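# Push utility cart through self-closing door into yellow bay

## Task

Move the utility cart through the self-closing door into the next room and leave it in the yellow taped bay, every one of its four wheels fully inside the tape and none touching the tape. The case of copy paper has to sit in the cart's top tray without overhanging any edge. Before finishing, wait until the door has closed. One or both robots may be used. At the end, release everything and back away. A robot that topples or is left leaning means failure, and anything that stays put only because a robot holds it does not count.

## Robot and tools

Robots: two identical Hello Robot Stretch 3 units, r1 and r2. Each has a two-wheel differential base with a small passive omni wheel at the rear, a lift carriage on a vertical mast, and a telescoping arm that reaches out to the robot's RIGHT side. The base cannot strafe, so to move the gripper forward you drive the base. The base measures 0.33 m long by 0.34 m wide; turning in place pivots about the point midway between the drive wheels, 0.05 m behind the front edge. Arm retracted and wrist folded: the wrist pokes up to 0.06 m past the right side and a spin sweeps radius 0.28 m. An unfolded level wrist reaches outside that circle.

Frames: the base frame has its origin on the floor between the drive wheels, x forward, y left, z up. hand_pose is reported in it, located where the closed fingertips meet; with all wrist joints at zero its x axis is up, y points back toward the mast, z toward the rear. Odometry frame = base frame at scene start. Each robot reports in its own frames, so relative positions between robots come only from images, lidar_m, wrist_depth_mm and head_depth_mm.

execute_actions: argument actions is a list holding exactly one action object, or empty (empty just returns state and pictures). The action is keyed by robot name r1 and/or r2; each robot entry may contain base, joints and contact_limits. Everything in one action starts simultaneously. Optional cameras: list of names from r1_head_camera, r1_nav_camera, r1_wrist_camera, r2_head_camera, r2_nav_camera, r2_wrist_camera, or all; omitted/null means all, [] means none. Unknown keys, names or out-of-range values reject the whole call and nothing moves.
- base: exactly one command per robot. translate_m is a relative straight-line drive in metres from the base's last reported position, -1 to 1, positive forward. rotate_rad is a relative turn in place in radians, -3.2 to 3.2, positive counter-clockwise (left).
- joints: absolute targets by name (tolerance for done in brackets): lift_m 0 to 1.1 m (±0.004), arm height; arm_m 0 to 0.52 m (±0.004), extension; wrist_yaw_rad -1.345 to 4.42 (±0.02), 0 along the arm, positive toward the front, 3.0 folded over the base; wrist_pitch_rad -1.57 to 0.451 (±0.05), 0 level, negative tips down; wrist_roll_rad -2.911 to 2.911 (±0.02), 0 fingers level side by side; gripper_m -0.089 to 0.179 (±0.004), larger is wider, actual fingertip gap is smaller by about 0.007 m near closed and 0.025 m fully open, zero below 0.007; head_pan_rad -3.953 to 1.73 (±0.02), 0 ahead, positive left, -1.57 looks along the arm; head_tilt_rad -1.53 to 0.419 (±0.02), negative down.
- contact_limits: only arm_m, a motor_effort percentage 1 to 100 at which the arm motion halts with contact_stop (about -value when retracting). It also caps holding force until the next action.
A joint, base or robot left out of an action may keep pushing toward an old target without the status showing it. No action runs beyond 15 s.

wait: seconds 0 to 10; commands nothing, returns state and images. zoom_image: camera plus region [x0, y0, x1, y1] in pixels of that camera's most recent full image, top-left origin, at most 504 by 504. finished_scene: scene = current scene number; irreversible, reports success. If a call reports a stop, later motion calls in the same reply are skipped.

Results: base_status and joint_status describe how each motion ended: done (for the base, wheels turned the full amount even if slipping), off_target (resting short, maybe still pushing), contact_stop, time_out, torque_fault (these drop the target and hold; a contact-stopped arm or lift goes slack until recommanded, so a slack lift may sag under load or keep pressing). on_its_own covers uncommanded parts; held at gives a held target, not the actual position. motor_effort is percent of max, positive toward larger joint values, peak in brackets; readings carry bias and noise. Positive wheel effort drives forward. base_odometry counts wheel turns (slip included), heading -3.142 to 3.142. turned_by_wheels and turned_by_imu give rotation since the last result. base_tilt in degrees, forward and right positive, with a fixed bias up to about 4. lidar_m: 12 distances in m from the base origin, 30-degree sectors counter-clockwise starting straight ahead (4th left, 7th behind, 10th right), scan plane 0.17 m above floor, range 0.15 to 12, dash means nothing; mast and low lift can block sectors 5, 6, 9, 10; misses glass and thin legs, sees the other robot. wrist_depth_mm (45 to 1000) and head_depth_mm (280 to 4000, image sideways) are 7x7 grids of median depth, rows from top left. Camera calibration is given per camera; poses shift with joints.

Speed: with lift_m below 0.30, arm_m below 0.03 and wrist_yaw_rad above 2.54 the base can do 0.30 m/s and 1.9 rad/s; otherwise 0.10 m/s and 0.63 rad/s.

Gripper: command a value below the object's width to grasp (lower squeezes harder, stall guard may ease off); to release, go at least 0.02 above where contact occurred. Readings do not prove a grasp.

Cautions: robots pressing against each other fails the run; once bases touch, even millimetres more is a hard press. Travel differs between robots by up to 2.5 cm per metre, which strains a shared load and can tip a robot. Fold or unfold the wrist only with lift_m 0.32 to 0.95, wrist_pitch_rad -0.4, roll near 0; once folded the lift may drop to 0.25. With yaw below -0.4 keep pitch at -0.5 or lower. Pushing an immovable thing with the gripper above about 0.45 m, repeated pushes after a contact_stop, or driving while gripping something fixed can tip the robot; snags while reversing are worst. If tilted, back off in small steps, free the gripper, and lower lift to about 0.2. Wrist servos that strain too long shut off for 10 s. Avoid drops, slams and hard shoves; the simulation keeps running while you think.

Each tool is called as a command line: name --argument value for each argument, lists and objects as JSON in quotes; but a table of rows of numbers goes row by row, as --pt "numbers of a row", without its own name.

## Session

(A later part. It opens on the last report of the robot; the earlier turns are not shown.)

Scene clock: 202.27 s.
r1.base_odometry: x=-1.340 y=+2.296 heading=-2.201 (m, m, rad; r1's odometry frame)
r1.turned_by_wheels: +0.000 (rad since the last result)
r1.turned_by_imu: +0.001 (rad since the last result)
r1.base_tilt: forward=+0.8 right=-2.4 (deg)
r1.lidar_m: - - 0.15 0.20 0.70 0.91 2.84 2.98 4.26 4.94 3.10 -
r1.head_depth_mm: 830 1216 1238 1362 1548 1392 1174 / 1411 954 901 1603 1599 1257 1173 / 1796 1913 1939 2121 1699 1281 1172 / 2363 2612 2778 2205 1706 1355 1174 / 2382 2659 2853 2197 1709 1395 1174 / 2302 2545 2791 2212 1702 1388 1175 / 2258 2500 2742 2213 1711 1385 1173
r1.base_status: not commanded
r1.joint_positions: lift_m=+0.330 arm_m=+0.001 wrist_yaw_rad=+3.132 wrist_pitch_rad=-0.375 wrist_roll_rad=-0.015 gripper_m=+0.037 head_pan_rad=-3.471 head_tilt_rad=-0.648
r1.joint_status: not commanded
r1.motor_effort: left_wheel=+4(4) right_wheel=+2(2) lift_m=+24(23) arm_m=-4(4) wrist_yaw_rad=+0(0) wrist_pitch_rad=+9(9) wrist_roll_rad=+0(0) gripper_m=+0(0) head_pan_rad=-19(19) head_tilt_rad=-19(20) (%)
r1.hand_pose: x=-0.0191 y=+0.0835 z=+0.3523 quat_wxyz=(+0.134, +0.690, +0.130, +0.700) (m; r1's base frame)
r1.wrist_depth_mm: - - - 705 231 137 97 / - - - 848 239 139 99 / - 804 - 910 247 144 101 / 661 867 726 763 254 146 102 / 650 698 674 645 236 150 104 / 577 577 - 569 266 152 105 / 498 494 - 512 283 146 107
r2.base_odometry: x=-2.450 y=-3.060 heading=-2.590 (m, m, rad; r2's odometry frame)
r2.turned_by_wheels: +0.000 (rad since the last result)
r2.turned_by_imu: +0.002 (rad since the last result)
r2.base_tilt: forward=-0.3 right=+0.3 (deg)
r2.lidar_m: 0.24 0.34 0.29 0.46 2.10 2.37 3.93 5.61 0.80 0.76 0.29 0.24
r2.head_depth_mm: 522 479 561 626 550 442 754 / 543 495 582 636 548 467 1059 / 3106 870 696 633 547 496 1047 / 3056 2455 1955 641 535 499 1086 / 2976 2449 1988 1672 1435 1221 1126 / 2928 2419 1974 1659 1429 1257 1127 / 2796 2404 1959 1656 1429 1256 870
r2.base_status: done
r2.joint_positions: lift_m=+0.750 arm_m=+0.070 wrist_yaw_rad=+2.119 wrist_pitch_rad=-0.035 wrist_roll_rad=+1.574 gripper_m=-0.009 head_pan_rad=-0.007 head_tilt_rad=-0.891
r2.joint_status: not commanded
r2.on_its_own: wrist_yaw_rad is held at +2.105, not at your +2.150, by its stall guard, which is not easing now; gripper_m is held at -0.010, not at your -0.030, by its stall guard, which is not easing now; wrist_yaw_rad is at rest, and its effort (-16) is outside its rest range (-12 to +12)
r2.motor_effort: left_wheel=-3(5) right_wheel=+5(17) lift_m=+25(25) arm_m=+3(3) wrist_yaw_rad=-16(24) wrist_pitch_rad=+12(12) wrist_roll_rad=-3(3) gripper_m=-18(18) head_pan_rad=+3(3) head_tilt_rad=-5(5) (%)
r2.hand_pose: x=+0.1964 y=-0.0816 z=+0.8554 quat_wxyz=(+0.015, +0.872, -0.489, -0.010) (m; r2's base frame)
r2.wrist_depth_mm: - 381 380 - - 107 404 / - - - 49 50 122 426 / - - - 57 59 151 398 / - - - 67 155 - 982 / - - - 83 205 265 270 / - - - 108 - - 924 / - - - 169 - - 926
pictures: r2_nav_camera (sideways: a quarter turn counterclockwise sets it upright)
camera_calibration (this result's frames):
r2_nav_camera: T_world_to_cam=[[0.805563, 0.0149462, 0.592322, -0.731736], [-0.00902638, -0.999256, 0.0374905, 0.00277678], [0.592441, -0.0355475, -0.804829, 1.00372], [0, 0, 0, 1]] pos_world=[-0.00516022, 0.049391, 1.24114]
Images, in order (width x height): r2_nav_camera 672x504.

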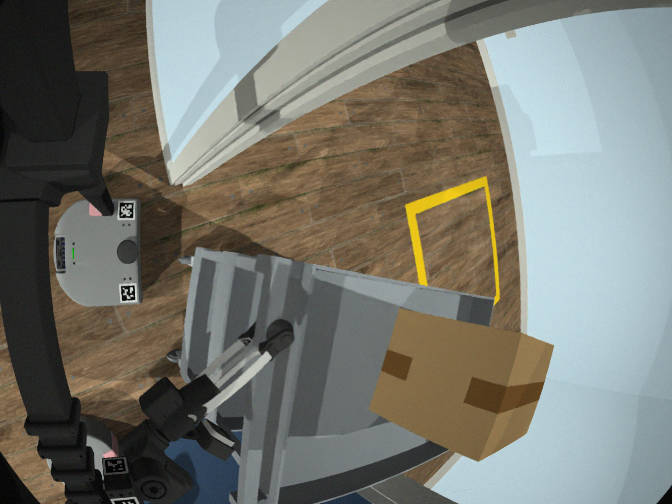

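execute_actions --actions '[{"r2":{"joints":{"gripper_m":0.09}}}]' --cameras '[]'

execute_actions --actions '[{"r2":{"base":{"translate_m":-0.075},"joints":{"arm_m":0.17,"wrist_yaw_rad":1.7}}}]' --cameras '[]'

execute_actions --actions '[{"r2":{"joints":{"gripper_m":-0.015,"head_pan_rad":-0.4}}}]' --cameras '[]'

execute_actions --actions '[{"r2":{"base":{"translate_m":0.35}}}]' --cameras '["r2_nav_camera"]'

Scene clock: 207.63 s.
r1.base_odometry: x=-1.340 y=+2.296 heading=-2.201 (m, m, rad; r1's odometry frame)
r1.turned_by_wheels: +0.000 (rad since the last result)
r1.turned_by_imu: +0.001 (rad since the last result)
r1.base_tilt: forward=+0.8 right=-2.5 (deg)
r1.lidar_m: - - 0.15 0.20 0.70 0.91 2.84 2.98 4.25 4.95 3.12 -
r1.head_depth_mm: 829 1216 1231 1363 1552 1386 1169 / 1413 951 898 1596 1600 1259 1170 / 1788 1909 1932 2110 1707 1285 1174 / 2351 2606 2769 2203 1703 1355 1177 / 2390 2643 2845 2215 1706 1393 1178 / 2332 2556 2796 2220 1716 1393 1176 / 2245 2493 2727 2210 1714 1386 1174
r1.base_status: not commanded
r1.joint_positions: lift_m=+0.330 arm_m=+0.001 wrist_yaw_rad=+3.132 wrist_pitch_rad=-0.375 wrist_roll_rad=-0.015 gripper_m=+0.037 head_pan_rad=-3.471 head_tilt_rad=-0.648
r1.joint_status: not commanded
r1.motor_effort: left_wheel=+4(4) right_wheel=+2(2) lift_m=+24(23) arm_m=-4(3) wrist_yaw_rad=+1(0) wrist_pitch_rad=+9(9) wrist_roll_rad=+0(0) gripper_m=+0(1) head_pan_rad=-19(19) head_tilt_rad=-20(20) (%)
r1.hand_pose: x=-0.0191 y=+0.0835 z=+0.3523 quat_wxyz=(+0.134, +0.690, +0.130, +0.700) (m; r1's base frame)
r1.wrist_depth_mm: - - - 715 231 137 97 / - - - 835 238 140 99 / - 792 - 901 248 143 101 / 662 873 713 773 254 146 102 / 658 694 686 653 237 150 104 / 583 581 - 567 267 152 105 / 497 494 - 513 284 145 107
r2.base_odometry: x=-2.450 y=-3.060 heading=-2.590 (m, m, rad; r2's odometry frame)
r2.turned_by_wheels: +0.000 (rad since the last result)
r2.turned_by_imu: +0.000 (rad since the last result)
r2.base_tilt: forward=-0.5 right=+0.1 (deg)
r2.lidar_m: 0.24 0.34 0.29 0.45 2.10 2.37 3.94 5.58 0.80 0.76 0.29 0.24
r2.head_depth_mm: 523 479 559 626 551 446 1009 / 542 495 582 634 549 460 1060 / 3097 872 697 633 547 488 1052 / 3076 2478 1933 646 535 504 1083 / 2917 2440 2001 1664 1440 1221 1126 / 2893 2434 1964 1672 1438 1257 1124 / 2807 2410 1979 1650 1426 1254 867
r2.base_status: not commanded
r2.joint_positions: lift_m=+0.750 arm_m=+0.070 wrist_yaw_rad=+2.107 wrist_pitch_rad=-0.026 wrist_roll_rad=+1.574 gripper_m=+0.090 head_pan_rad=-0.007 head_tilt_rad=-0.891
r2.joint_status: all done
r2.on_its_own: wrist_yaw_rad is held at +2.105, not at your +2.150, by its stall guard, which is not easing now
r2.motor_effort: left_wheel=-4(3) right_wheel=+4(5) lift_m=+24(25) arm_m=+3(3) wrist_yaw_rad=-2(16) wrist_pitch_rad=+9(12) wrist_roll_rad=-2(3) gripper_m=+0(93) head_pan_rad=+2(3) head_tilt_rad=-5(5) (%)
r2.hand_pose: x=+0.1983 y=-0.0840 z=+0.8578 quat_wxyz=(+0.011, +0.869, -0.494, -0.008) (m; r2's base frame)
r2.wrist_depth_mm: - 377 378 - - 105 399 / - - - 48 48 119 427 / - - - 55 56 143 406 / - - - 66 71 - 974 / - - - 81 183 - 901 / - - - 104 241 - 900 / - - - 156 - - 992
pictures: none
No camera images: the call's "cameras" was empty. Leave "cameras" out to get every camera's image.

Scene clock: 209.60 s.
r1.base_odometry: x=-1.340 y=+2.296 heading=-2.201 (m, m, rad; r1's odometry frame)
r1.turned_by_wheels: +0.000 (rad since the last result)
r1.turned_by_imu: +0.000 (rad since the last result)
r1.base_tilt: forward=+0.8 right=-2.5 (deg)
r1.lidar_m: - - 0.15 0.20 0.69 0.89 2.84 2.98 4.25 4.96 3.09 -
r1.head_depth_mm: 1088 1236 1301 630 1549 1387 1168 / 842 1385 1498 628 1648 1322 1171 / 1783 1827 932 2038 1452 1253 1175 / 2339 2600 2778 2215 1715 1325 1168 / 2370 2646 2852 2189 1704 1393 1178 / 2305 2570 2796 2203 1702 1393 1173 / 2271 2499 2740 2191 1705 1402 1175
r1.base_status: not commanded
r1.joint_positions: lift_m=+0.330 arm_m=+0.001 wrist_yaw_rad=+3.132 wrist_pitch_rad=-0.375 wrist_roll_rad=-0.015 gripper_m=+0.037 head_pan_rad=-3.471 head_tilt_rad=-0.648
r1.joint_status: not commanded
r1.motor_effort: left_wheel=+4(4) right_wheel=+2(2) lift_m=+24(23) arm_m=-4(4) wrist_yaw_rad=+0(0) wrist_pitch_rad=+9(9) wrist_roll_rad=+0(0) gripper_m=-1(1) head_pan_rad=-19(19) head_tilt_rad=-19(19) (%)
r1.hand_pose: x=-0.0191 y=+0.0835 z=+0.3523 quat_wxyz=(+0.134, +0.690, +0.130, +0.700) (m; r1's base frame)
r1.wrist_depth_mm: - - - 705 230 138 97 / - - - 840 239 140 99 / - 838 - 888 245 143 100 / 888 871 738 772 255 146 102 / 654 706 685 657 236 149 104 / 586 583 - 569 269 152 105 / 498 491 - 511 285 146 106
r2.base_odometry: x=-2.386 y=-3.021 heading=-2.591 (m, m, rad; r2's odometry frame)
r2.turned_by_wheels: +0.000 (rad since the last result)
r2.turned_by_imu: +0.000 (rad since the last result)
r2.base_tilt: forward=-0.5 right=+0.0 (deg)
r2.lidar_m: 0.32 0.34 0.34 0.59 2.08 2.34 3.89 5.51 0.90 0.78 0.39 0.32
r2.head_depth_mm: 523 559 656 639 495 835 1102 / 531 578 678 636 497 847 1120 / 3186 855 714 633 513 842 1131 / 3058 2472 1880 630 511 1048 1130 / 3019 2440 1980 1655 1428 1262 1128 / 2904 2433 1974 1653 1433 1263 1109 / 2879 2427 1967 1645 1425 992 1015
r2.base_status: done
r2.joint_positions: lift_m=+0.750 arm_m=+0.170 wrist_yaw_rad=+1.701 wrist_pitch_rad=-0.026 wrist_roll_rad=+1.581 gripper_m=+0.090 head_pan_rad=-0.007 head_tilt_rad=-0.891
r2.joint_status: all done
r2.motor_effort: left_wheel=-3(11) right_wheel=+3(5) lift_m=+25(25) arm_m=+3(4) wrist_yaw_rad=-3(68) wrist_pitch_rad=+9(14) wrist_roll_rad=-6(10) gripper_m=+0(2) head_pan_rad=+3(3) head_tilt_rad=-5(5) (%)
r2.hand_pose: x=+0.2320 y=-0.2813 z=+0.8578 quat_wxyz=(+0.007, +0.752, -0.660, -0.012) (m; r2's base frame)
r2.wrist_depth_mm: - - - 99 155 573 445 / - - 553 105 165 599 447 / - 441 435 112 177 601 450 / - - 467 121 190 647 449 / - - 519 131 206 638 444 / - - - 143 221 564 449 / - - - 157 249 506 447
pictures: none
No camera images: the call's "cameras" was empty. Leave "cameras" out to get every camera's image.

Scene clock: 211.13 s.
r1.base_odometry: x=-1.340 y=+2.296 heading=-2.201 (m, m, rad; r1's odometry frame)
r1.turned_by_wheels: +0.000 (rad since the last result)
r1.turned_by_imu: +0.000 (rad since the last result)
r1.base_tilt: forward=+0.8 right=-2.4 (deg)
r1.lidar_m: - - 0.15 0.20 0.69 0.89 2.84 2.98 4.23 4.93 3.12 -
r1.head_depth_mm: 1098 1232 1308 629 1546 1390 1175 / 843 1390 1498 629 1651 1316 1176 / 1788 1835 932 2031 1449 1254 1175 / 2333 2578 2767 2201 1711 1319 1172 / 2374 2629 2848 2210 1706 1390 1173 / 2319 2554 2773 2196 1703 1395 1177 / 2242 2479 2712 2213 1715 1396 1172
r1.base_status: not commanded
r1.joint_positions: lift_m=+0.330 arm_m=+0.001 wrist_yaw_rad=+3.132 wrist_pitch_rad=-0.375 wrist_roll_rad=-0.015 gripper_m=+0.037 head_pan_rad=-3.471 head_tilt_rad=-0.648
r1.joint_status: not commanded
r1.motor_effort: left_wheel=+4(4) right_wheel=+2(3) lift_m=+24(23) arm_m=-4(4) wrist_yaw_rad=+1(1) wrist_pitch_rad=+9(8) wrist_roll_rad=+0(0) gripper_m=+0(1) head_pan_rad=-19(19) head_tilt_rad=-19(20) (%)
r1.hand_pose: x=-0.0191 y=+0.0835 z=+0.3523 quat_wxyz=(+0.134, +0.690, +0.130, +0.700) (m; r1's base frame)
r1.wrist_depth_mm: - - - 714 230 137 97 / - - - 822 237 140 99 / - 818 - 906 246 143 100 / 878 874 735 777 257 146 102 / 651 700 696 652 236 150 104 / 584 583 - 560 268 153 105 / 501 492 - 513 283 146 107
r2.base_odometry: x=-2.386 y=-3.021 heading=-2.590 (m, m, rad; r2's odometry frame)
r2.turned_by_wheels: +0.000 (rad since the last result)
r2.turned_by_imu: +0.000 (rad since the last result)
r2.base_tilt: forward=-0.4 right=+0.3 (deg)
r2.lidar_m: 0.32 0.34 0.34 0.59 2.07 2.34 3.90 5.52 0.90 0.77 0.38 0.32
r2.head_depth_mm: 2790 864 722 640 831 1278 1143 / 2996 875 757 635 813 1146 1137 / 538 614 716 632 860 1119 1131 / 534 593 692 631 538 1077 1134 / 529 587 690 627 512 868 1113 / 526 581 694 626 487 1219 1124 / 3017 2183 1848 1581 1398 1257 1124
r2.base_status: not commanded
r2.joint_positions: lift_m=+0.750 arm_m=+0.170 wrist_yaw_rad=+1.703 wrist_pitch_rad=-0.028 wrist_roll_rad=+1.580 gripper_m=-0.014 head_pan_rad=-0.393 head_tilt_rad=-0.891
r2.joint_status: all done
r2.motor_effort: left_wheel=+0(4) right_wheel=-5(8) lift_m=+25(25) arm_m=+4(3) wrist_yaw_rad=-3(3) wrist_pitch_rad=+10(11) wrist_roll_rad=-5(6) gripper_m=-20(98) head_pan_rad=-4(25) head_tilt_rad=-5(5) (%)
r2.hand_pose: x=+0.2319 y=-0.2810 z=+0.8572 quat_wxyz=(+0.008, +0.752, -0.659, -0.013) (m; r2's base frame)
r2.wrist_depth_mm: - - - 95 150 533 446 / - - 545 102 162 570 441 / - 429 428 109 173 597 443 / - - 463 117 187 647 445 / - - 511 126 202 633 446 / - - - 136 - 581 444 / - - - 152 - - 445
pictures: none
No camera images: the call's "cameras" was empty. Leave "cameras" out to get every camera's image.

Scene clock: 215.63 s.
r1.base_odometry: x=-1.340 y=+2.296 heading=-2.201 (m, m, rad; r1's odometry frame)
r1.turned_by_wheels: +0.000 (rad since the last result)
r1.turned_by_imu: +0.001 (rad since the last result)
r1.base_tilt: forward=+0.8 right=-2.4 (deg)
r1.lidar_m: - - 0.15 0.20 1.02 1.22 2.84 2.99 4.26 4.95 3.12 -
r1.head_depth_mm: 1174 1233 1302 1370 1426 1249 1173 / 1412 1507 1610 1724 1658 1339 1172 / 1783 1919 2104 2116 1703 1390 1173 / 2334 2599 2789 2202 1694 1391 1175 / 2382 2638 2871 2206 1714 1394 1173 / 2329 2555 2779 2211 1711 1391 1176 / 2254 2489 2724 2213 1704 1397 1171
r1.base_status: not commanded
r1.joint_positions: lift_m=+0.330 arm_m=+0.001 wrist_yaw_rad=+3.132 wrist_pitch_rad=-0.375 wrist_roll_rad=-0.015 gripper_m=+0.037 head_pan_rad=-3.471 head_tilt_rad=-0.648
r1.joint_status: not commanded
r1.motor_effort: left_wheel=+4(4) right_wheel=+3(2) lift_m=+23(23) arm_m=-4(4) wrist_yaw_rad=+1(0) wrist_pitch_rad=+9(9) wrist_roll_rad=+0(0) gripper_m=-1(1) head_pan_rad=-19(19) head_tilt_rad=-19(19) (%)
r1.hand_pose: x=-0.0191 y=+0.0835 z=+0.3523 quat_wxyz=(+0.134, +0.690, +0.130, +0.700) (m; r1's base frame)
r1.wrist_depth_mm: - - - 705 230 137 97 / - - - 897 239 140 99 / 803 858 - - 247 143 100 / 718 797 872 781 256 146 102 / 704 697 691 640 237 150 104 / 577 579 - 567 266 152 105 / 494 494 - 517 284 146 107
r2.base_odometry: x=-2.684 y=-3.204 heading=-2.591 (m, m, rad; r2's odometry frame)
r2.turned_by_wheels: +0.000 (rad since the last result)
r2.turned_by_imu: +0.001 (rad since the last result)
r2.base_tilt: forward=-0.5 right=+0.2 (deg)
r2.lidar_m: 0.34 2.92 2.59 0.24 0.25 2.46 4.09 5.69 0.83 0.63 0.38 0.34
r2.head_depth_mm: 2701 888 745 651 831 1234 1139 / 925 900 756 635 878 1140 1137 / 546 610 710 633 859 1136 1135 / 547 611 709 630 857 1100 1130 / 548 611 708 629 544 1030 1125 / 2898 857 726 611 509 1236 1124 / 2867 2398 1959 1644 1425 1253 1120
r2.base_status: done
r2.joint_positions: lift_m=+0.750 arm_m=+0.170 wrist_yaw_rad=+1.692 wrist_pitch_rad=-0.030 wrist_roll_rad=+1.580 gripper_m=-0.014 head_pan_rad=-0.393 head_tilt_rad=-0.891
r2.joint_status: not commanded
r2.motor_effort: left_wheel=-7(9) right_wheel=+9(26) lift_m=+25(25) arm_m=+3(3) wrist_yaw_rad=+8(10) wrist_pitch_rad=+10(11) wrist_roll_rad=-5(5) gripper_m=-18(19) head_pan_rad=-3(3) head_tilt_rad=-5(5) (%)
r2.hand_pose: x=+0.2322 y=-0.2837 z=+0.8568 quat_wxyz=(+0.009, +0.749, -0.663, -0.013) (m; r2's base frame)
r2.wrist_depth_mm: - - 611 83 139 146 442 / - 455 434 90 150 537 440 / - 434 426 98 164 596 445 / - - 480 107 180 635 444 / - - - 118 199 602 446 / - - - 130 - 563 446 / - - - 151 - - 429
pictures: r2_nav_camera (sideways: a quarter turn counterclockwise sets it upright)
camera_calibration (this result's frames):
r2_nav_camera: T_world_to_cam=[[0.751921, -0.289429, 0.592322, -0.731408], [-0.384559, -0.922339, 0.0374905, 0.00506754], [0.53547, -0.255973, -0.804829, 1.00407], [0, 0, 0, 1]] pos_world=[0.0142628, 0.0499964, 1.24114]
Images, in order (width x height): r2_nav_camera 672x504.

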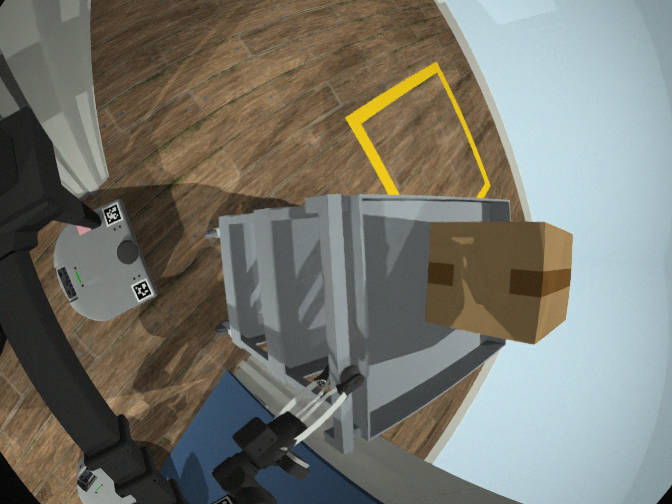

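execute_actions --actions '[{"r2":{"base":{"translate_m":0.25},"joints":{"arm_m":0.25}}}]' --cameras '[]'

execute_actions --actions '[{"r2":{"base":{"translate_m":0.1},"joints":{"arm_m":0.52,"wrist_yaw_rad":1.3}}}]' --cameras '["r2_nav_camera"]'

Scene clock: 221.73 s.
r1.base_odometry: x=-1.340 y=+2.296 heading=-2.201 (m, m, rad; r1's odometry frame)
r1.turned_by_wheels: +0.000 (rad since the last result)
r1.turned_by_imu: +0.001 (rad since the last result)
r1.base_tilt: forward=+0.8 right=-2.5 (deg)
r1.lidar_m: - - 0.15 0.20 1.24 1.22 2.84 2.98 4.23 4.96 3.11 -
r1.head_depth_mm: 1172 1232 1302 1380 1548 1390 1173 / 1416 1512 1611 1728 1654 1393 1172 / 1793 1935 2117 2107 1715 1391 1175 / 2347 2600 2775 2204 1704 1392 1173 / 2363 2668 2871 2216 1706 1391 1169 / 2341 2527 2794 2212 1701 1396 1176 / 2243 2491 2735 2209 1705 1399 1173
r1.base_status: not commanded
r1.joint_positions: lift_m=+0.330 arm_m=+0.001 wrist_yaw_rad=+3.132 wrist_pitch_rad=-0.375 wrist_roll_rad=-0.015 gripper_m=+0.037 head_pan_rad=-3.471 head_tilt_rad=-0.648
r1.joint_status: not commanded
r1.motor_effort: left_wheel=+5(4) right_wheel=+2(2) lift_m=+24(23) arm_m=-4(4) wrist_yaw_rad=+0(0) wrist_pitch_rad=+9(9) wrist_roll_rad=+0(0) gripper_m=-1(1) head_pan_rad=-19(19) head_tilt_rad=-20(19) (%)
r1.hand_pose: x=-0.0191 y=+0.0835 z=+0.3523 quat_wxyz=(+0.134, +0.690, +0.130, +0.700) (m; r1's base frame)
r1.wrist_depth_mm: - - - 706 229 137 97 / - - - - 239 140 99 / - 892 - - 248 143 100 / 906 859 864 772 255 147 102 / 696 691 698 653 236 149 104 / 582 575 - 571 265 153 105 / 502 492 - 509 284 146 107
r2.base_odometry: x=-2.897 y=-3.335 heading=-2.591 (m, m, rad; r2's odometry frame)
r2.turned_by_wheels: +0.000 (rad since the last result)
r2.turned_by_imu: +0.001 (rad since the last result)
r2.base_tilt: forward=-0.3 right=+0.2 (deg)
r2.lidar_m: 2.69 2.68 2.67 2.25 0.36 0.37 4.23 5.54 0.68 0.61 0.41 0.35
r2.head_depth_mm: 2512 882 759 577 898 1218 1145 / 568 640 734 634 895 1190 1137 / 563 637 721 632 875 1159 1135 / 559 635 717 630 871 1115 1135 / 2866 858 735 644 761 1218 1129 / 2784 2350 1984 1657 1429 1256 1128 / 2678 2416 1944 1655 1428 1260 1124
r2.base_status: done
r2.joint_positions: lift_m=+0.750 arm_m=+0.250 wrist_yaw_rad=+1.693 wrist_pitch_rad=-0.030 wrist_roll_rad=+1.579 gripper_m=-0.014 head_pan_rad=-0.393 head_tilt_rad=-0.891
r2.joint_status: all done
r2.motor_effort: left_wheel=-9(11) right_wheel=+11(22) lift_m=+24(25) arm_m=+2(8) wrist_yaw_rad=+8(31) wrist_pitch_rad=+10(10) wrist_roll_rad=-5(5) gripper_m=-17(18) head_pan_rad=-3(3) head_tilt_rad=-5(5) (%)
r2.hand_pose: x=+0.2321 y=-0.3635 z=+0.8568 quat_wxyz=(+0.009, +0.749, -0.663, -0.013) (m; r2's base frame)
r2.wrist_depth_mm: - - - 87 142 535 444 / - - 471 93 153 571 445 / - 424 420 100 166 600 443 / - - 466 109 180 637 441 / - - 524 118 197 608 440 / - - - 130 228 569 444 / - - - 149 254 - 436
pictures: none
No camera images: the call's "cameras" was empty. Leave "cameras" out to get every camera's image.

Scene clock: 224.43 s.
r1.base_odometry: x=-1.340 y=+2.296 heading=-2.201 (m, m, rad; r1's odometry frame)
r1.turned_by_wheels: +0.000 (rad since the last result)
r1.turned_by_imu: +0.000 (rad since the last result)
r1.base_tilt: forward=+0.8 right=-2.5 (deg)
r1.lidar_m: - - 0.15 0.20 1.24 1.22 2.84 2.99 4.25 4.95 3.14 -
r1.head_depth_mm: 1175 1236 1305 1385 1553 1388 1174 / 1409 1508 1609 1734 1653 1395 1170 / 1786 1931 2104 2117 1706 1389 1176 / 2362 2605 2805 2200 1712 1397 1173 / 2376 2634 2846 2222 1711 1396 1175 / 2325 2565 2775 2206 1702 1394 1173 / 2249 2503 2713 2193 1709 1400 1174
r1.base_status: not commanded
r1.joint_positions: lift_m=+0.330 arm_m=+0.001 wrist_yaw_rad=+3.132 wrist_pitch_rad=-0.375 wrist_roll_rad=-0.015 gripper_m=+0.037 head_pan_rad=-3.471 head_tilt_rad=-0.648
r1.joint_status: not commanded
r1.motor_effort: left_wheel=+4(4) right_wheel=+2(2) lift_m=+23(23) arm_m=-4(4) wrist_yaw_rad=+0(1) wrist_pitch_rad=+8(8) wrist_roll_rad=+0(0) gripper_m=-1(1) head_pan_rad=-19(19) head_tilt_rad=-19(20) (%)
r1.hand_pose: x=-0.0191 y=+0.0835 z=+0.3523 quat_wxyz=(+0.134, +0.690, +0.130, +0.700) (m; r1's base frame)
r1.wrist_depth_mm: - - - 702 230 137 98 / - - - - 237 140 99 / - - - - 248 143 101 / 888 880 876 779 254 146 102 / 704 693 703 650 236 149 103 / 584 578 - 574 267 152 105 / 495 496 - 517 282 146 107
r2.base_odometry: x=-2.982 y=-3.387 heading=-2.591 (m, m, rad; r2's odometry frame)
r2.turned_by_wheels: +0.000 (rad since the last result)
r2.turned_by_imu: +0.015 (rad since the last result)
r2.base_tilt: forward=-0.4 right=+0.3 (deg)
r2.lidar_m: 2.59 2.59 2.69 2.28 0.51 0.43 4.41 1.12 0.64 0.61 0.38 0.42
r2.head_depth_mm: 567 660 740 636 648 1232 1140 / 555 627 720 602 873 1145 1135 / 588 652 697 1010 941 1160 1133 / 736 826 809 1076 1321 1263 1134 / 2903 884 1163 1598 1435 1256 1129 / 2767 2406 1981 1660 1430 1262 1124 / 2566 2385 1967 1643 1423 1260 1125
r2.base_status: done
r2.joint_positions: lift_m=+0.750 arm_m=+0.397 wrist_yaw_rad=+1.283 wrist_pitch_rad=-0.032 wrist_roll_rad=+1.574 gripper_m=-0.014 head_pan_rad=-0.395 head_tilt_rad=-0.893
r2.joint_status: arm_m contact_stop (moved +0.147 of +0.270); the others done
r2.on_its_own: arm_m is slack since a contact_stop, until your next command for it (your +0.520 is given up); wrist_yaw_rad is at rest, and its effort (+20) is outside its rest range (-12 to +12)
r2.motor_effort: left_wheel=-1(24) right_wheel=-2(28) lift_m=+25(31) arm_m=+0(26) wrist_yaw_rad=+20(67) wrist_pitch_rad=+11(22) wrist_roll_rad=-3(5) gripper_m=-18(21) head_pan_rad=-2(3) head_tilt_rad=-4(5) (%)
r2.hand_pose: x=+0.2235 y=-0.6145 z=+0.8561 quat_wxyz=(+0.009, +0.598, -0.801, -0.014) (m; r2's base frame)
r2.wrist_depth_mm: - - - 156 224 - 964 / - - - 151 219 233 237 / - - - 145 212 - 397 / - - - 140 205 607 443 / - - - 135 197 638 443 / - - 479 130 192 628 445 / - 410 412 127 183 631 446
pictures: r2_nav_camera (sideways: a quarter turn counterclockwise sets it upright)
camera_calibration (this result's frames):
r2_nav_camera: T_world_to_cam=[[0.752547, -0.291307, 0.590604, -0.729175], [-0.386194, -0.921655, 0.0374949, 0.00507188], [0.533411, -0.256304, -0.80609, 1.00572], [0, 0, 0, 1]] pos_world=[0.014236, 0.0500309, 1.24116]
Images, in order (width x height): r2_nav_camera 672x504.

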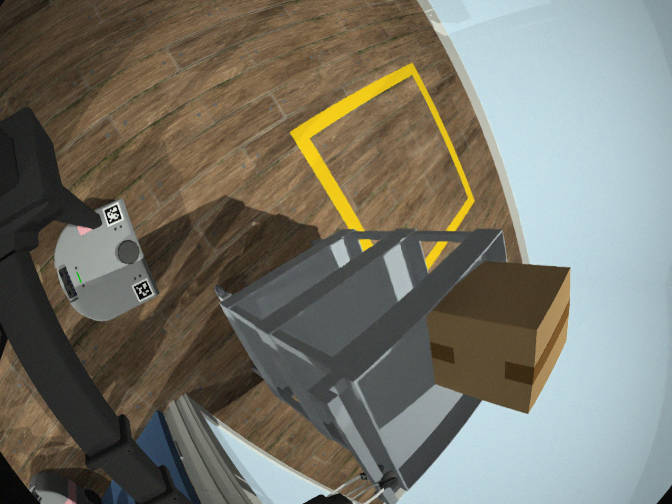

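Wrist touched the jamb; advance, then extend.

execute_actions --actions '[{"r2":{"base":{"translate_m":0.12},"joints":{"arm_m":0.385}}}]' --cameras '[]'

execute_actions --actions '[{"r2":{"base":{"translate_m":0.2},"joints":{"arm_m":0.52}}}]' --cameras '["r2_nav_camera"]'

execute_actions --actions '[{"r2":{"base":{"rotate_rad":0.4},"joints":{"wrist_yaw_rad":1.0,"head_pan_rad":-0.8}},"r1":{"base":{"rotate_rad":-1.6},"joints":{"head_pan_rad":0}}}]' --cameras '["r2_nav_camera"]'

Scene clock: 230.53 s.
r1.base_odometry: x=-1.340 y=+2.296 heading=-2.201 (m, m, rad; r1's odometry frame)
r1.turned_by_wheels: +0.000 (rad since the last result)
r1.turned_by_imu: +0.001 (rad since the last result)
r1.base_tilt: forward=+0.8 right=-2.6 (deg)
r1.lidar_m: - - 0.15 0.20 1.24 1.22 2.84 2.99 4.24 4.96 3.10 -
r1.head_depth_mm: 1173 1237 1310 1383 1553 1383 1175 / 1414 1508 1608 1725 1652 1391 1174 / 1797 1931 2100 2110 1706 1384 1170 / 2351 2605 2788 2211 1708 1391 1176 / 2363 2648 2869 2213 1712 1387 1173 / 2301 2557 2780 2210 1702 1395 1176 / 2257 2480 2717 2211 1703 1395 1172
r1.base_status: not commanded
r1.joint_positions: lift_m=+0.330 arm_m=+0.001 wrist_yaw_rad=+3.132 wrist_pitch_rad=-0.375 wrist_roll_rad=-0.015 gripper_m=+0.037 head_pan_rad=-3.471 head_tilt_rad=-0.648
r1.joint_status: not commanded
r1.motor_effort: left_wheel=+4(4) right_wheel=+3(3) lift_m=+23(23) arm_m=-4(4) wrist_yaw_rad=+1(0) wrist_pitch_rad=+9(9) wrist_roll_rad=+0(0) gripper_m=+1(2) head_pan_rad=-19(19) head_tilt_rad=-20(20) (%)
r1.hand_pose: x=-0.0191 y=+0.0835 z=+0.3523 quat_wxyz=(+0.134, +0.690, +0.130, +0.700) (m; r1's base frame)
r1.wrist_depth_mm: - - - 703 231 137 97 / - - - - 237 140 99 / - - - - 248 144 101 / 889 871 863 753 255 146 102 / 707 696 693 654 237 150 104 / 577 575 - 563 267 152 105 / 499 495 - 510 284 145 107
r2.base_odometry: x=-3.085 y=-3.450 heading=-2.591 (m, m, rad; r2's odometry frame)
r2.turned_by_wheels: +0.000 (rad since the last result)
r2.turned_by_imu: +0.000 (rad since the last result)
r2.base_tilt: forward=-0.3 right=+0.2 (deg)
r2.lidar_m: 2.47 2.47 2.73 2.32 0.76 0.53 4.48 1.21 0.64 0.66 0.38 0.41
r2.head_depth_mm: 573 666 748 636 802 1233 1138 / 562 639 732 605 785 1164 1137 / 596 667 708 1007 928 1163 1133 / 778 839 1151 1076 1320 1269 1129 / 2785 957 1921 1588 1445 1264 1129 / 2634 2424 1963 1658 1433 1257 1127 / 2434 2402 1975 1650 1421 1254 1123
r2.base_status: done
r2.joint_positions: lift_m=+0.750 arm_m=+0.385 wrist_yaw_rad=+1.280 wrist_pitch_rad=-0.031 wrist_roll_rad=+1.574 gripper_m=-0.014 head_pan_rad=-0.395 head_tilt_rad=-0.893
r2.joint_status: all done
r2.on_its_own: wrist_yaw_rad is at rest, and its effort (+22) is outside its rest range (-12 to +12)
r2.motor_effort: left_wheel=-8(22) right_wheel=+9(39) lift_m=+25(25) arm_m=-4(4) wrist_yaw_rad=+22(39) wrist_pitch_rad=+10(12) wrist_roll_rad=-3(2) gripper_m=-19(18) head_pan_rad=-2(2) head_tilt_rad=-4(4) (%)
r2.hand_pose: x=+0.2233 y=-0.6034 z=+0.8566 quat_wxyz=(+0.008, +0.597, -0.802, -0.013) (m; r2's base frame)
r2.wrist_depth_mm: - - - 150 217 - 973 / - - - 146 213 224 230 / - - - 141 207 - 426 / - - - 137 201 613 441 / - - - 133 196 637 441 / - 449 430 129 192 633 447 / - 408 415 127 184 639 444
pictures: none
No camera images: the call's "cameras" was empty. Leave "cameras" out to get every camera's image.

Scene clock: 233.63 s.
r1.base_odometry: x=-1.340 y=+2.296 heading=-2.201 (m, m, rad; r1's odometry frame)
r1.turned_by_wheels: +0.000 (rad since the last result)
r1.turned_by_imu: +0.000 (rad since the last result)
r1.base_tilt: forward=+0.8 right=-2.5 (deg)
r1.lidar_m: - - 0.15 0.20 1.24 1.22 2.84 2.98 4.25 4.95 3.11 -
r1.head_depth_mm: 1175 1232 1304 1382 1554 1388 1167 / 1418 1502 1617 1723 1650 1396 1175 / 1773 1927 2106 2114 1699 1392 1173 / 2347 2613 2784 2206 1708 1395 1173 / 2377 2638 2850 2200 1715 1392 1178 / 2306 2542 2775 2195 1709 1394 1176 / 2259 2492 2725 2204 1716 1394 1172
r1.base_status: not commanded
r1.joint_positions: lift_m=+0.330 arm_m=+0.001 wrist_yaw_rad=+3.132 wrist_pitch_rad=-0.375 wrist_roll_rad=-0.015 gripper_m=+0.037 head_pan_rad=-3.471 head_tilt_rad=-0.648
r1.joint_status: not commanded
r1.motor_effort: left_wheel=+4(4) right_wheel=+2(2) lift_m=+24(23) arm_m=-4(4) wrist_yaw_rad=+0(0) wrist_pitch_rad=+9(9) wrist_roll_rad=+0(0) gripper_m=+0(0) head_pan_rad=-19(19) head_tilt_rad=-20(19) (%)
r1.hand_pose: x=-0.0191 y=+0.0835 z=+0.3523 quat_wxyz=(+0.134, +0.690, +0.130, +0.700) (m; r1's base frame)
r1.wrist_depth_mm: - - - 707 230 137 97 / - - - - 238 140 99 / - - - - 248 143 101 / 896 874 862 774 255 146 102 / 699 693 687 663 237 149 104 / 588 579 - 563 266 152 105 / 500 489 - 513 283 146 107
r2.base_odometry: x=-3.255 y=-3.554 heading=-2.592 (m, m, rad; r2's odometry frame)
r2.turned_by_wheels: +0.000 (rad since the last result)
r2.turned_by_imu: +0.000 (rad since the last result)
r2.base_tilt: forward=-0.3 right=+0.3 (deg)
r2.lidar_m: 2.28 2.28 2.60 2.38 1.17 0.71 4.55 0.97 0.72 1.06 0.46 0.53
r2.head_depth_mm: 543 605 720 647 912 1169 1138 / 590 648 683 1032 948 1168 1140 / 670 751 754 1052 1254 1252 1134 / 2708 840 1139 1125 1388 1269 1129 / 2603 2366 1924 1626 1435 1260 1127 / 2406 2419 1973 1659 1439 1259 1128 / 2238 2366 1948 1653 1424 1252 1125
r2.base_status: done
r2.joint_positions: lift_m=+0.750 arm_m=+0.519 wrist_yaw_rad=+1.282 wrist_pitch_rad=-0.031 wrist_roll_rad=+1.574 gripper_m=-0.014 head_pan_rad=-0.395 head_tilt_rad=-0.893
r2.joint_status: all done
r2.on_its_own: wrist_yaw_rad is at rest, and its effort (+22) is outside its rest range (-12 to +12)
r2.motor_effort: left_wheel=-11(22) right_wheel=+12(34) lift_m=+25(25) arm_m=+2(5) wrist_yaw_rad=+22(28) wrist_pitch_rad=+11(11) wrist_roll_rad=-2(3) gripper_m=-19(19) head_pan_rad=-3(2) head_tilt_rad=-4(4) (%)
r2.hand_pose: x=+0.2234 y=-0.7365 z=+0.8564 quat_wxyz=(+0.009, +0.598, -0.801, -0.013) (m; r2's base frame)
r2.wrist_depth_mm: - - - 183 - - 963 / - - - 172 - - 942 / - - - 161 235 254 257 / - - - 151 218 - 419 / - - - 139 205 592 440 / - - - 131 194 632 439 / - 481 392 126 178 636 443
pictures: r2_nav_camera (sideways: a quarter turn counterclockwise sets it upright)
camera_calibration (this result's frames):
r2_nav_camera: T_world_to_cam=[[0.752547, -0.291306, 0.590604, -0.729175], [-0.386193, -0.921655, 0.0374949, 0.00507187], [0.533411, -0.256304, -0.80609, 1.00572], [0, 0, 0, 1]] pos_world=[0.014236, 0.0500309, 1.24116]
Images, in order (width x height): r2_nav_camera 672x504.

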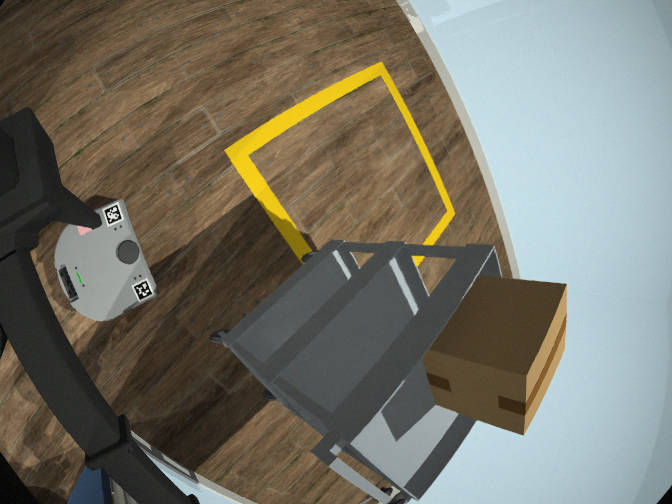

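Scene clock: 238.70 s.
r1.base_odometry: x=-1.340 y=+2.296 heading=+2.484 (m, m, rad; r1's odometry frame)
r1.turned_by_wheels: -1.598 (rad since the last result)
r1.turned_by_imu: -0.962 (rad since the last result)
r1.base_tilt: forward=+0.8 right=-2.5 (deg)
r1.lidar_m: 2.52 0.18 0.17 0.18 0.23 0.58 1.13 1.26 2.74 2.98 4.52 4.99
r1.head_depth_mm: - - 2808 2047 1627 1340 1143 / 3711 - 2790 2051 1629 1344 1150 / 3140 3523 2773 2058 1637 1349 1150 / 2712 3065 2768 2050 1632 1351 1150 / 2420 2663 2760 2064 1629 1350 1150 / 2168 2363 2534 2050 1628 341 391 / 1963 2130 2352 - - 291 311
r1.base_status: rotate_rad off_target (by the wheels' count: -1.5983 of -1.6000)
r1.joint_positions: lift_m=+0.330 arm_m=+0.001 wrist_yaw_rad=+3.133 wrist_pitch_rad=-0.375 wrist_roll_rad=-0.015 gripper_m=+0.037 head_pan_rad=-0.006 head_tilt_rad=-0.697
r1.joint_status: all done
r1.on_its_own: left_wheel is at rest, and its effort (+56) is outside its rest range (-18 to +18); head_tilt_rad moved -0.049 to your old target -0.700
r1.motor_effort: left_wheel=+56(80) right_wheel=+4(18) lift_m=+23(24) arm_m=-4(4) wrist_yaw_rad=+0(1) wrist_pitch_rad=+9(9) wrist_roll_rad=+0(0) gripper_m=+0(0) head_pan_rad=+4(64) head_tilt_rad=-1(19) (%)
r1.hand_pose: x=-0.0193 y=+0.0835 z=+0.3523 quat_wxyz=(+0.134, +0.690, +0.130, +0.700) (m; r1's base frame)
r1.wrist_depth_mm: 350 298 - 218 192 172 156 / 406 328 - 236 206 183 165 / 476 371 - 260 223 197 176 / 578 431 370 285 244 212 188 / 669 508 419 318 256 229 200 / 585 561 - 354 302 249 217 / 500 493 - 386 324 267 236
r2.base_odometry: x=-3.255 y=-3.554 heading=-2.192 (m, m, rad; r2's odometry frame)
r2.turned_by_wheels: +0.400 (rad since the last result)
r2.turned_by_imu: +0.317 (rad since the last result)
r2.base_tilt: forward=-0.5 right=+0.2 (deg)
r2.lidar_m: 2.27 2.37 2.45 2.00 0.78 0.71 1.46 0.72 0.81 0.88 0.55 0.72
r2.head_depth_mm: 2342 932 741 1297 1445 1275 1141 / 850 900 681 1056 1367 1265 1144 / 744 858 723 1008 1259 1275 1131 / 701 798 1151 1102 1363 1264 1134 / 784 848 1233 1460 1439 1265 1129 / 975 977 1817 1622 1426 1255 1128 / 2334 2391 1966 1655 1431 1252 1125
r2.base_status: done
r2.joint_positions: lift_m=+0.750 arm_m=+0.519 wrist_yaw_rad=+1.014 wrist_pitch_rad=-0.024 wrist_roll_rad=+1.574 gripper_m=-0.014 head_pan_rad=-0.796 head_tilt_rad=-0.893
r2.joint_status: all done
r2.on_its_own: wrist_yaw_rad is at rest, and its effort (-16) is outside its rest range (-12 to +12)
r2.motor_effort: left_wheel=+3(100) right_wheel=-3(57) lift_m=+26(26) arm_m=+0(2) wrist_yaw_rad=-16(73) wrist_pitch_rad=+8(15) wrist_roll_rad=-2(2) gripper_m=-19(20) head_pan_rad=-2(25) head_tilt_rad=-4(4) (%)
r2.hand_pose: x=+0.1957 y=-0.7990 z=+0.8582 quat_wxyz=(+0.005, +0.486, -0.874, -0.011) (m; r2's base frame)
r2.wrist_depth_mm: - - - 176 - - 979 / - - - 168 242 - 902 / - - - 158 227 260 263 / - - - 149 216 - 428 / - - - 142 206 643 445 / - - - 135 196 637 447 / - 403 403 130 183 637 445
pictures: r2_nav_camera (sideways: a quarter turn counterclockwise sets it upright)
camera_calibration (this result's frames):
r2_nav_camera: T_world_to_cam=[[0.579241, -0.56184, 0.590606, -0.72812], [-0.715189, -0.697924, 0.0374949, 0.00707876], [0.391132, -0.444114, -0.806088, 1.00658], [0, 0, 0, 1]] pos_world=[0.033112, 0.042891, 1.24116]
Images, in order (width x height): r2_nav_camera 672x504.

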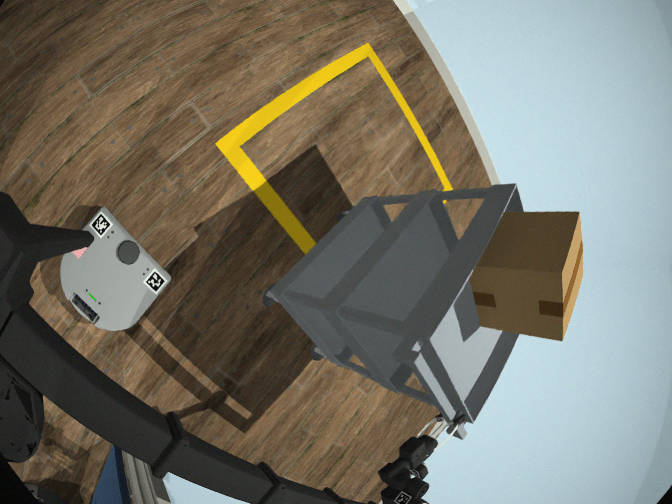

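execute_actions --actions '[{"r2":{"base":{"translate_m":0.55},"joints":{"head_pan_rad":-1.0}},"r1":{"base":{"rotate_rad":-1.0}}}]' --cameras '["r2_nav_camera","r1_nav_camera"]'

Scene clock: 248.70 s.
r1.base_odometry: x=-1.339 y=+2.296 heading=+1.487 (m, m, rad; r1's odometry frame)
r1.turned_by_wheels: -0.997 (rad since the last result)
r1.turned_by_imu: -0.742 (rad since the last result)
r1.base_tilt: forward=+0.9 right=-2.3 (deg)
r1.lidar_m: 4.96 3.17 0.24 0.20 0.20 0.23 0.40 1.94 1.09 2.19 2.76 3.53
r1.head_depth_mm: - - 2769 2057 1635 1345 1143 / - - 2786 2060 1624 1349 1147 / - - 2797 2057 1632 1347 1145 / - - 2787 2056 1637 1347 1147 / - - 2801 2045 1629 1344 1149 / - - 2773 2063 1633 1349 1149 / - - 2796 2054 1624 1344 1151
r1.base_status: rotate_rad off_target (by the wheels' count: -0.9973 of -1.0000)
r1.joint_positions: lift_m=+0.330 arm_m=+0.001 wrist_yaw_rad=+3.133 wrist_pitch_rad=-0.375 wrist_roll_rad=-0.015 gripper_m=+0.037 head_pan_rad=-0.005 head_tilt_rad=-0.699
r1.joint_status: not commanded
r1.on_its_own: left_wheel is at rest, and its effort (+38) is outside its rest range (-18 to +18); right_wheel is at rest, and its effort (-58) is outside its rest range (-18 to +18)
r1.motor_effort: left_wheel=+38(65) right_wheel=-58(68) lift_m=+24(24) arm_m=-2(4) wrist_yaw_rad=+0(1) wrist_pitch_rad=+9(9) wrist_roll_rad=+0(0) gripper_m=-1(0) head_pan_rad=+3(4) head_tilt_rad=+0(1) (%)
r1.hand_pose: x=-0.0192 y=+0.0836 z=+0.3522 quat_wxyz=(+0.134, +0.690, +0.130, +0.700) (m; r1's base frame)
r1.wrist_depth_mm: 182 192 - 219 238 264 - / 194 206 - 239 256 - - / 207 220 - 258 283 - - / 224 238 253 286 316 813 833 / 242 259 280 315 353 668 652 / 263 286 - 352 417 560 546 / 288 310 - 387 455 479 474
r2.base_odometry: x=-3.575 y=-4.001 heading=-2.192 (m, m, rad; r2's odometry frame)
r2.turned_by_wheels: +0.000 (rad since the last result)
r2.turned_by_imu: +0.000 (rad since the last result)
r2.base_tilt: forward=-0.5 right=+0.3 (deg)
r2.lidar_m: 1.72 1.79 2.44 2.36 1.54 1.19 1.98 1.21 1.61 0.85 0.60 0.85
r2.head_depth_mm: 2203 896 1965 1681 1457 1275 1142 / 2266 926 1198 1575 1451 1275 1136 / 1100 925 1158 1324 1423 1266 1133 / 843 908 728 1014 1324 1267 1130 / 785 861 1179 1119 1403 1260 1129 / 773 850 1264 1528 1431 1261 1126 / 948 1091 1815 1650 1429 1256 1119
r2.base_status: done
r2.joint_positions: lift_m=+0.750 arm_m=+0.519 wrist_yaw_rad=+0.986 wrist_pitch_rad=-0.026 wrist_roll_rad=+1.574 gripper_m=-0.014 head_pan_rad=-0.993 head_tilt_rad=-0.893
r2.joint_status: all done
r2.on_its_own: wrist_yaw_rad is at rest, and its effort (+15) is outside its rest range (-12 to +12)
r2.motor_effort: left_wheel=-10(29) right_wheel=+10(46) lift_m=+26(26) arm_m=+0(0) wrist_yaw_rad=+15(38) wrist_pitch_rad=+9(10) wrist_roll_rad=-2(2) gripper_m=-18(19) head_pan_rad=-3(19) head_tilt_rad=-4(4) (%)
r2.hand_pose: x=+0.1917 y=-0.8050 z=+0.8576 quat_wxyz=(+0.005, +0.473, -0.881, -0.012) (m; r2's base frame)
r2.wrist_depth_mm: - - - 150 179 - 980 / - - - 146 212 226 229 / - - - 142 207 - 425 / - - - 138 203 631 446 / - - - 135 198 637 445 / - 441 431 131 193 633 445 / - 416 416 129 186 639 444
pictures: r1_nav_camera (sideways: a quarter turn counterclockwise sets it upright), r2_nav_camera (sideways: a quarter turn counterclockwise sets it upright)
camera_calibration (this result's frames):
r1_nav_camera: T_world_to_cam=[[0.620272, 0.00491653, 0.784371, -0.982557], [0.0186255, -0.999791, -0.00846203, 0.064604], [0.784165, 0.0198581, -0.620234, 0.762015], [0, 0, 0, 1]] pos_world=[0.0107036, 0.0542891, 1.24386]
r2_nav_camera: T_world_to_cam=[[0.457819, -0.664519, 0.590606, -0.72738], [-0.838164, -0.544128, 0.0374949, 0.00782891], [0.296449, -0.512191, -0.806088, 1.00716], [0, 0, 0, 1]] pos_world=[0.0409983, 0.0367613, 1.24116]
Images, in order (width x height): r1_nav_camera 672x504, r2_nav_camera 672x504.

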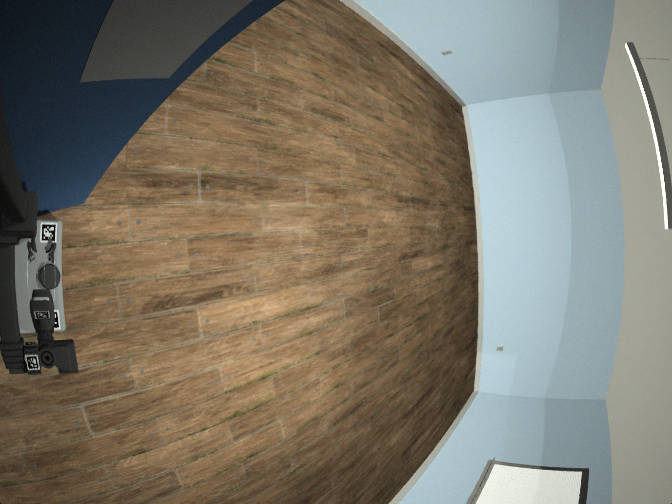

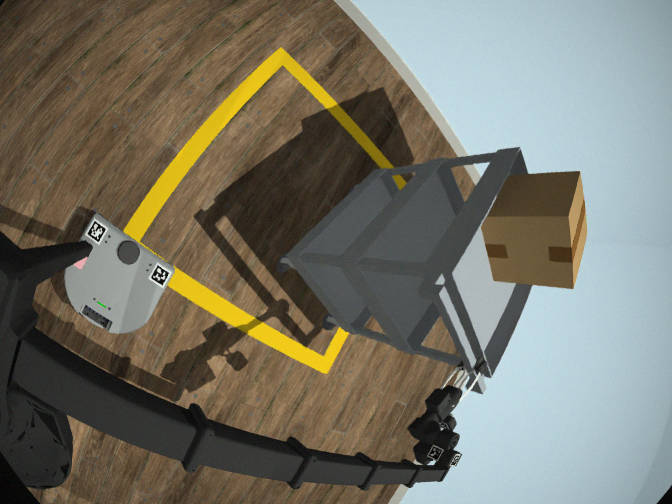

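execute_actions --actions '[{"r2":{"joints":{"arm_m":0.0}},"r1":{"base":{"translate_m":0.9},"joints":{"lift_m":0.28,"head_pan_rad":-3.1,"head_tilt_rad":-0.3}}}]' --cameras '["r2_nav_camera"]'

Scene clock: 256.80 s.
r1.base_odometry: x=-1.264 y=+3.193 heading=+1.487 (m, m, rad; r1's odometry frame)
r1.turned_by_wheels: +0.000 (rad since the last result)
r1.turned_by_imu: +0.003 (rad since the last result)
r1.base_tilt: forward=+0.8 right=-2.5 (deg)
r1.lidar_m: 4.12 3.27 2.25 2.11 2.14 1.75 1.42 1.33 2.14 2.63 2.68 3.41
r1.head_depth_mm: 1427 1507 1584 1671 1778 1851 1473 / 1422 1496 1572 1668 1776 1833 1475 / 1402 1483 1562 1661 1769 1839 1476 / 1349 1420 1491 1577 1680 1769 1475 / 1265 1325 1392 1470 1552 1645 1479 / 1189 1250 1302 1378 1446 1522 1469 / 1132 1181 1230 1292 1354 1423 1453
r1.base_status: done
r1.joint_positions: lift_m=+0.281 arm_m=+0.001 wrist_yaw_rad=+3.133 wrist_pitch_rad=-0.375 wrist_roll_rad=-0.015 gripper_m=+0.037 head_pan_rad=-3.093 head_tilt_rad=-0.309
r1.joint_status: all done
r1.motor_effort: left_wheel=+1(36) right_wheel=+0(47) lift_m=+13(21) arm_m=-2(2) wrist_yaw_rad=+0(1) wrist_pitch_rad=+9(9) wrist_roll_rad=+0(0) gripper_m=-1(1) head_pan_rad=-5(65) head_tilt_rad=+4(23) (%)
r1.hand_pose: x=-0.0192 y=+0.0836 z=+0.3029 quat_wxyz=(+0.134, +0.690, +0.130, +0.700) (m; r1's base frame)
r1.wrist_depth_mm: - - - - - - - / - - - - - - - / - - - - - - - / 801 793 773 751 744 740 736 / 634 623 619 621 617 593 585 / 523 516 - 510 495 502 497 / 447 - - - 430 427 423
r2.base_odometry: x=-3.575 y=-4.001 heading=-2.192 (m, m, rad; r2's odometry frame)
r2.turned_by_wheels: +0.000 (rad since the last result)
r2.turned_by_imu: +0.001 (rad since the last result)
r2.base_tilt: forward=-0.3 right=+0.3 (deg)
r2.lidar_m: 1.71 1.80 2.44 2.37 1.54 1.19 1.30 1.21 1.62 0.39 0.38 0.39
r2.head_depth_mm: 2220 2398 2011 1684 1450 1301 - / 2350 2393 1849 646 1420 1281 1093 / 2441 921 751 574 798 - 1134 / 698 837 742 643 824 1177 1135 / 562 642 722 562 886 1172 1129 / 567 656 723 564 898 1169 1124 / 570 668 736 569 881 1217 1122
r2.base_status: not commanded
r2.joint_positions: lift_m=+0.750 arm_m=+0.001 wrist_yaw_rad=+0.995 wrist_pitch_rad=-0.028 wrist_roll_rad=+1.574 gripper_m=-0.014 head_pan_rad=-0.993 head_tilt_rad=-0.893
r2.joint_status: all done
r2.motor_effort: left_wheel=-1(10) right_wheel=-4(12) lift_m=+26(25) arm_m=-5(3) wrist_yaw_rad=+6(35) wrist_pitch_rad=+10(10) wrist_roll_rad=-2(3) gripper_m=-20(19) head_pan_rad=-3(3) head_tilt_rad=-3(4) (%)
r2.hand_pose: x=+0.1930 y=-0.2844 z=+0.8571 quat_wxyz=(+0.006, +0.477, -0.879, -0.013) (m; r2's base frame)
r2.wrist_depth_mm: - - 544 77 132 138 445 / - 427 415 84 144 534 443 / - 445 429 92 159 569 444 / - - 491 103 178 643 445 / - - - 114 199 600 443 / - - - 129 - 567 446 / - - - 155 - - 439
pictures: r2_nav_camera (sideways: a quarter turn counterclockwise sets it upright)
camera_calibration (this result's frames):
r2_nav_camera: T_world_to_cam=[[0.457751, -0.664566, 0.590606, -0.727379], [-0.83822, -0.544042, 0.0374949, 0.00782925], [0.296397, -0.512221, -0.806088, 1.00716], [0, 0, 0, 1]] pos_world=[0.0410021, 0.0367578, 1.24116]
Images, in order (width x height): r2_nav_camera 672x504.

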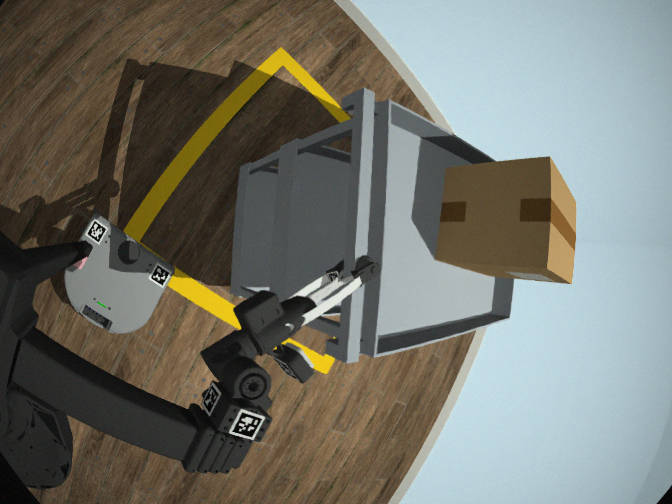

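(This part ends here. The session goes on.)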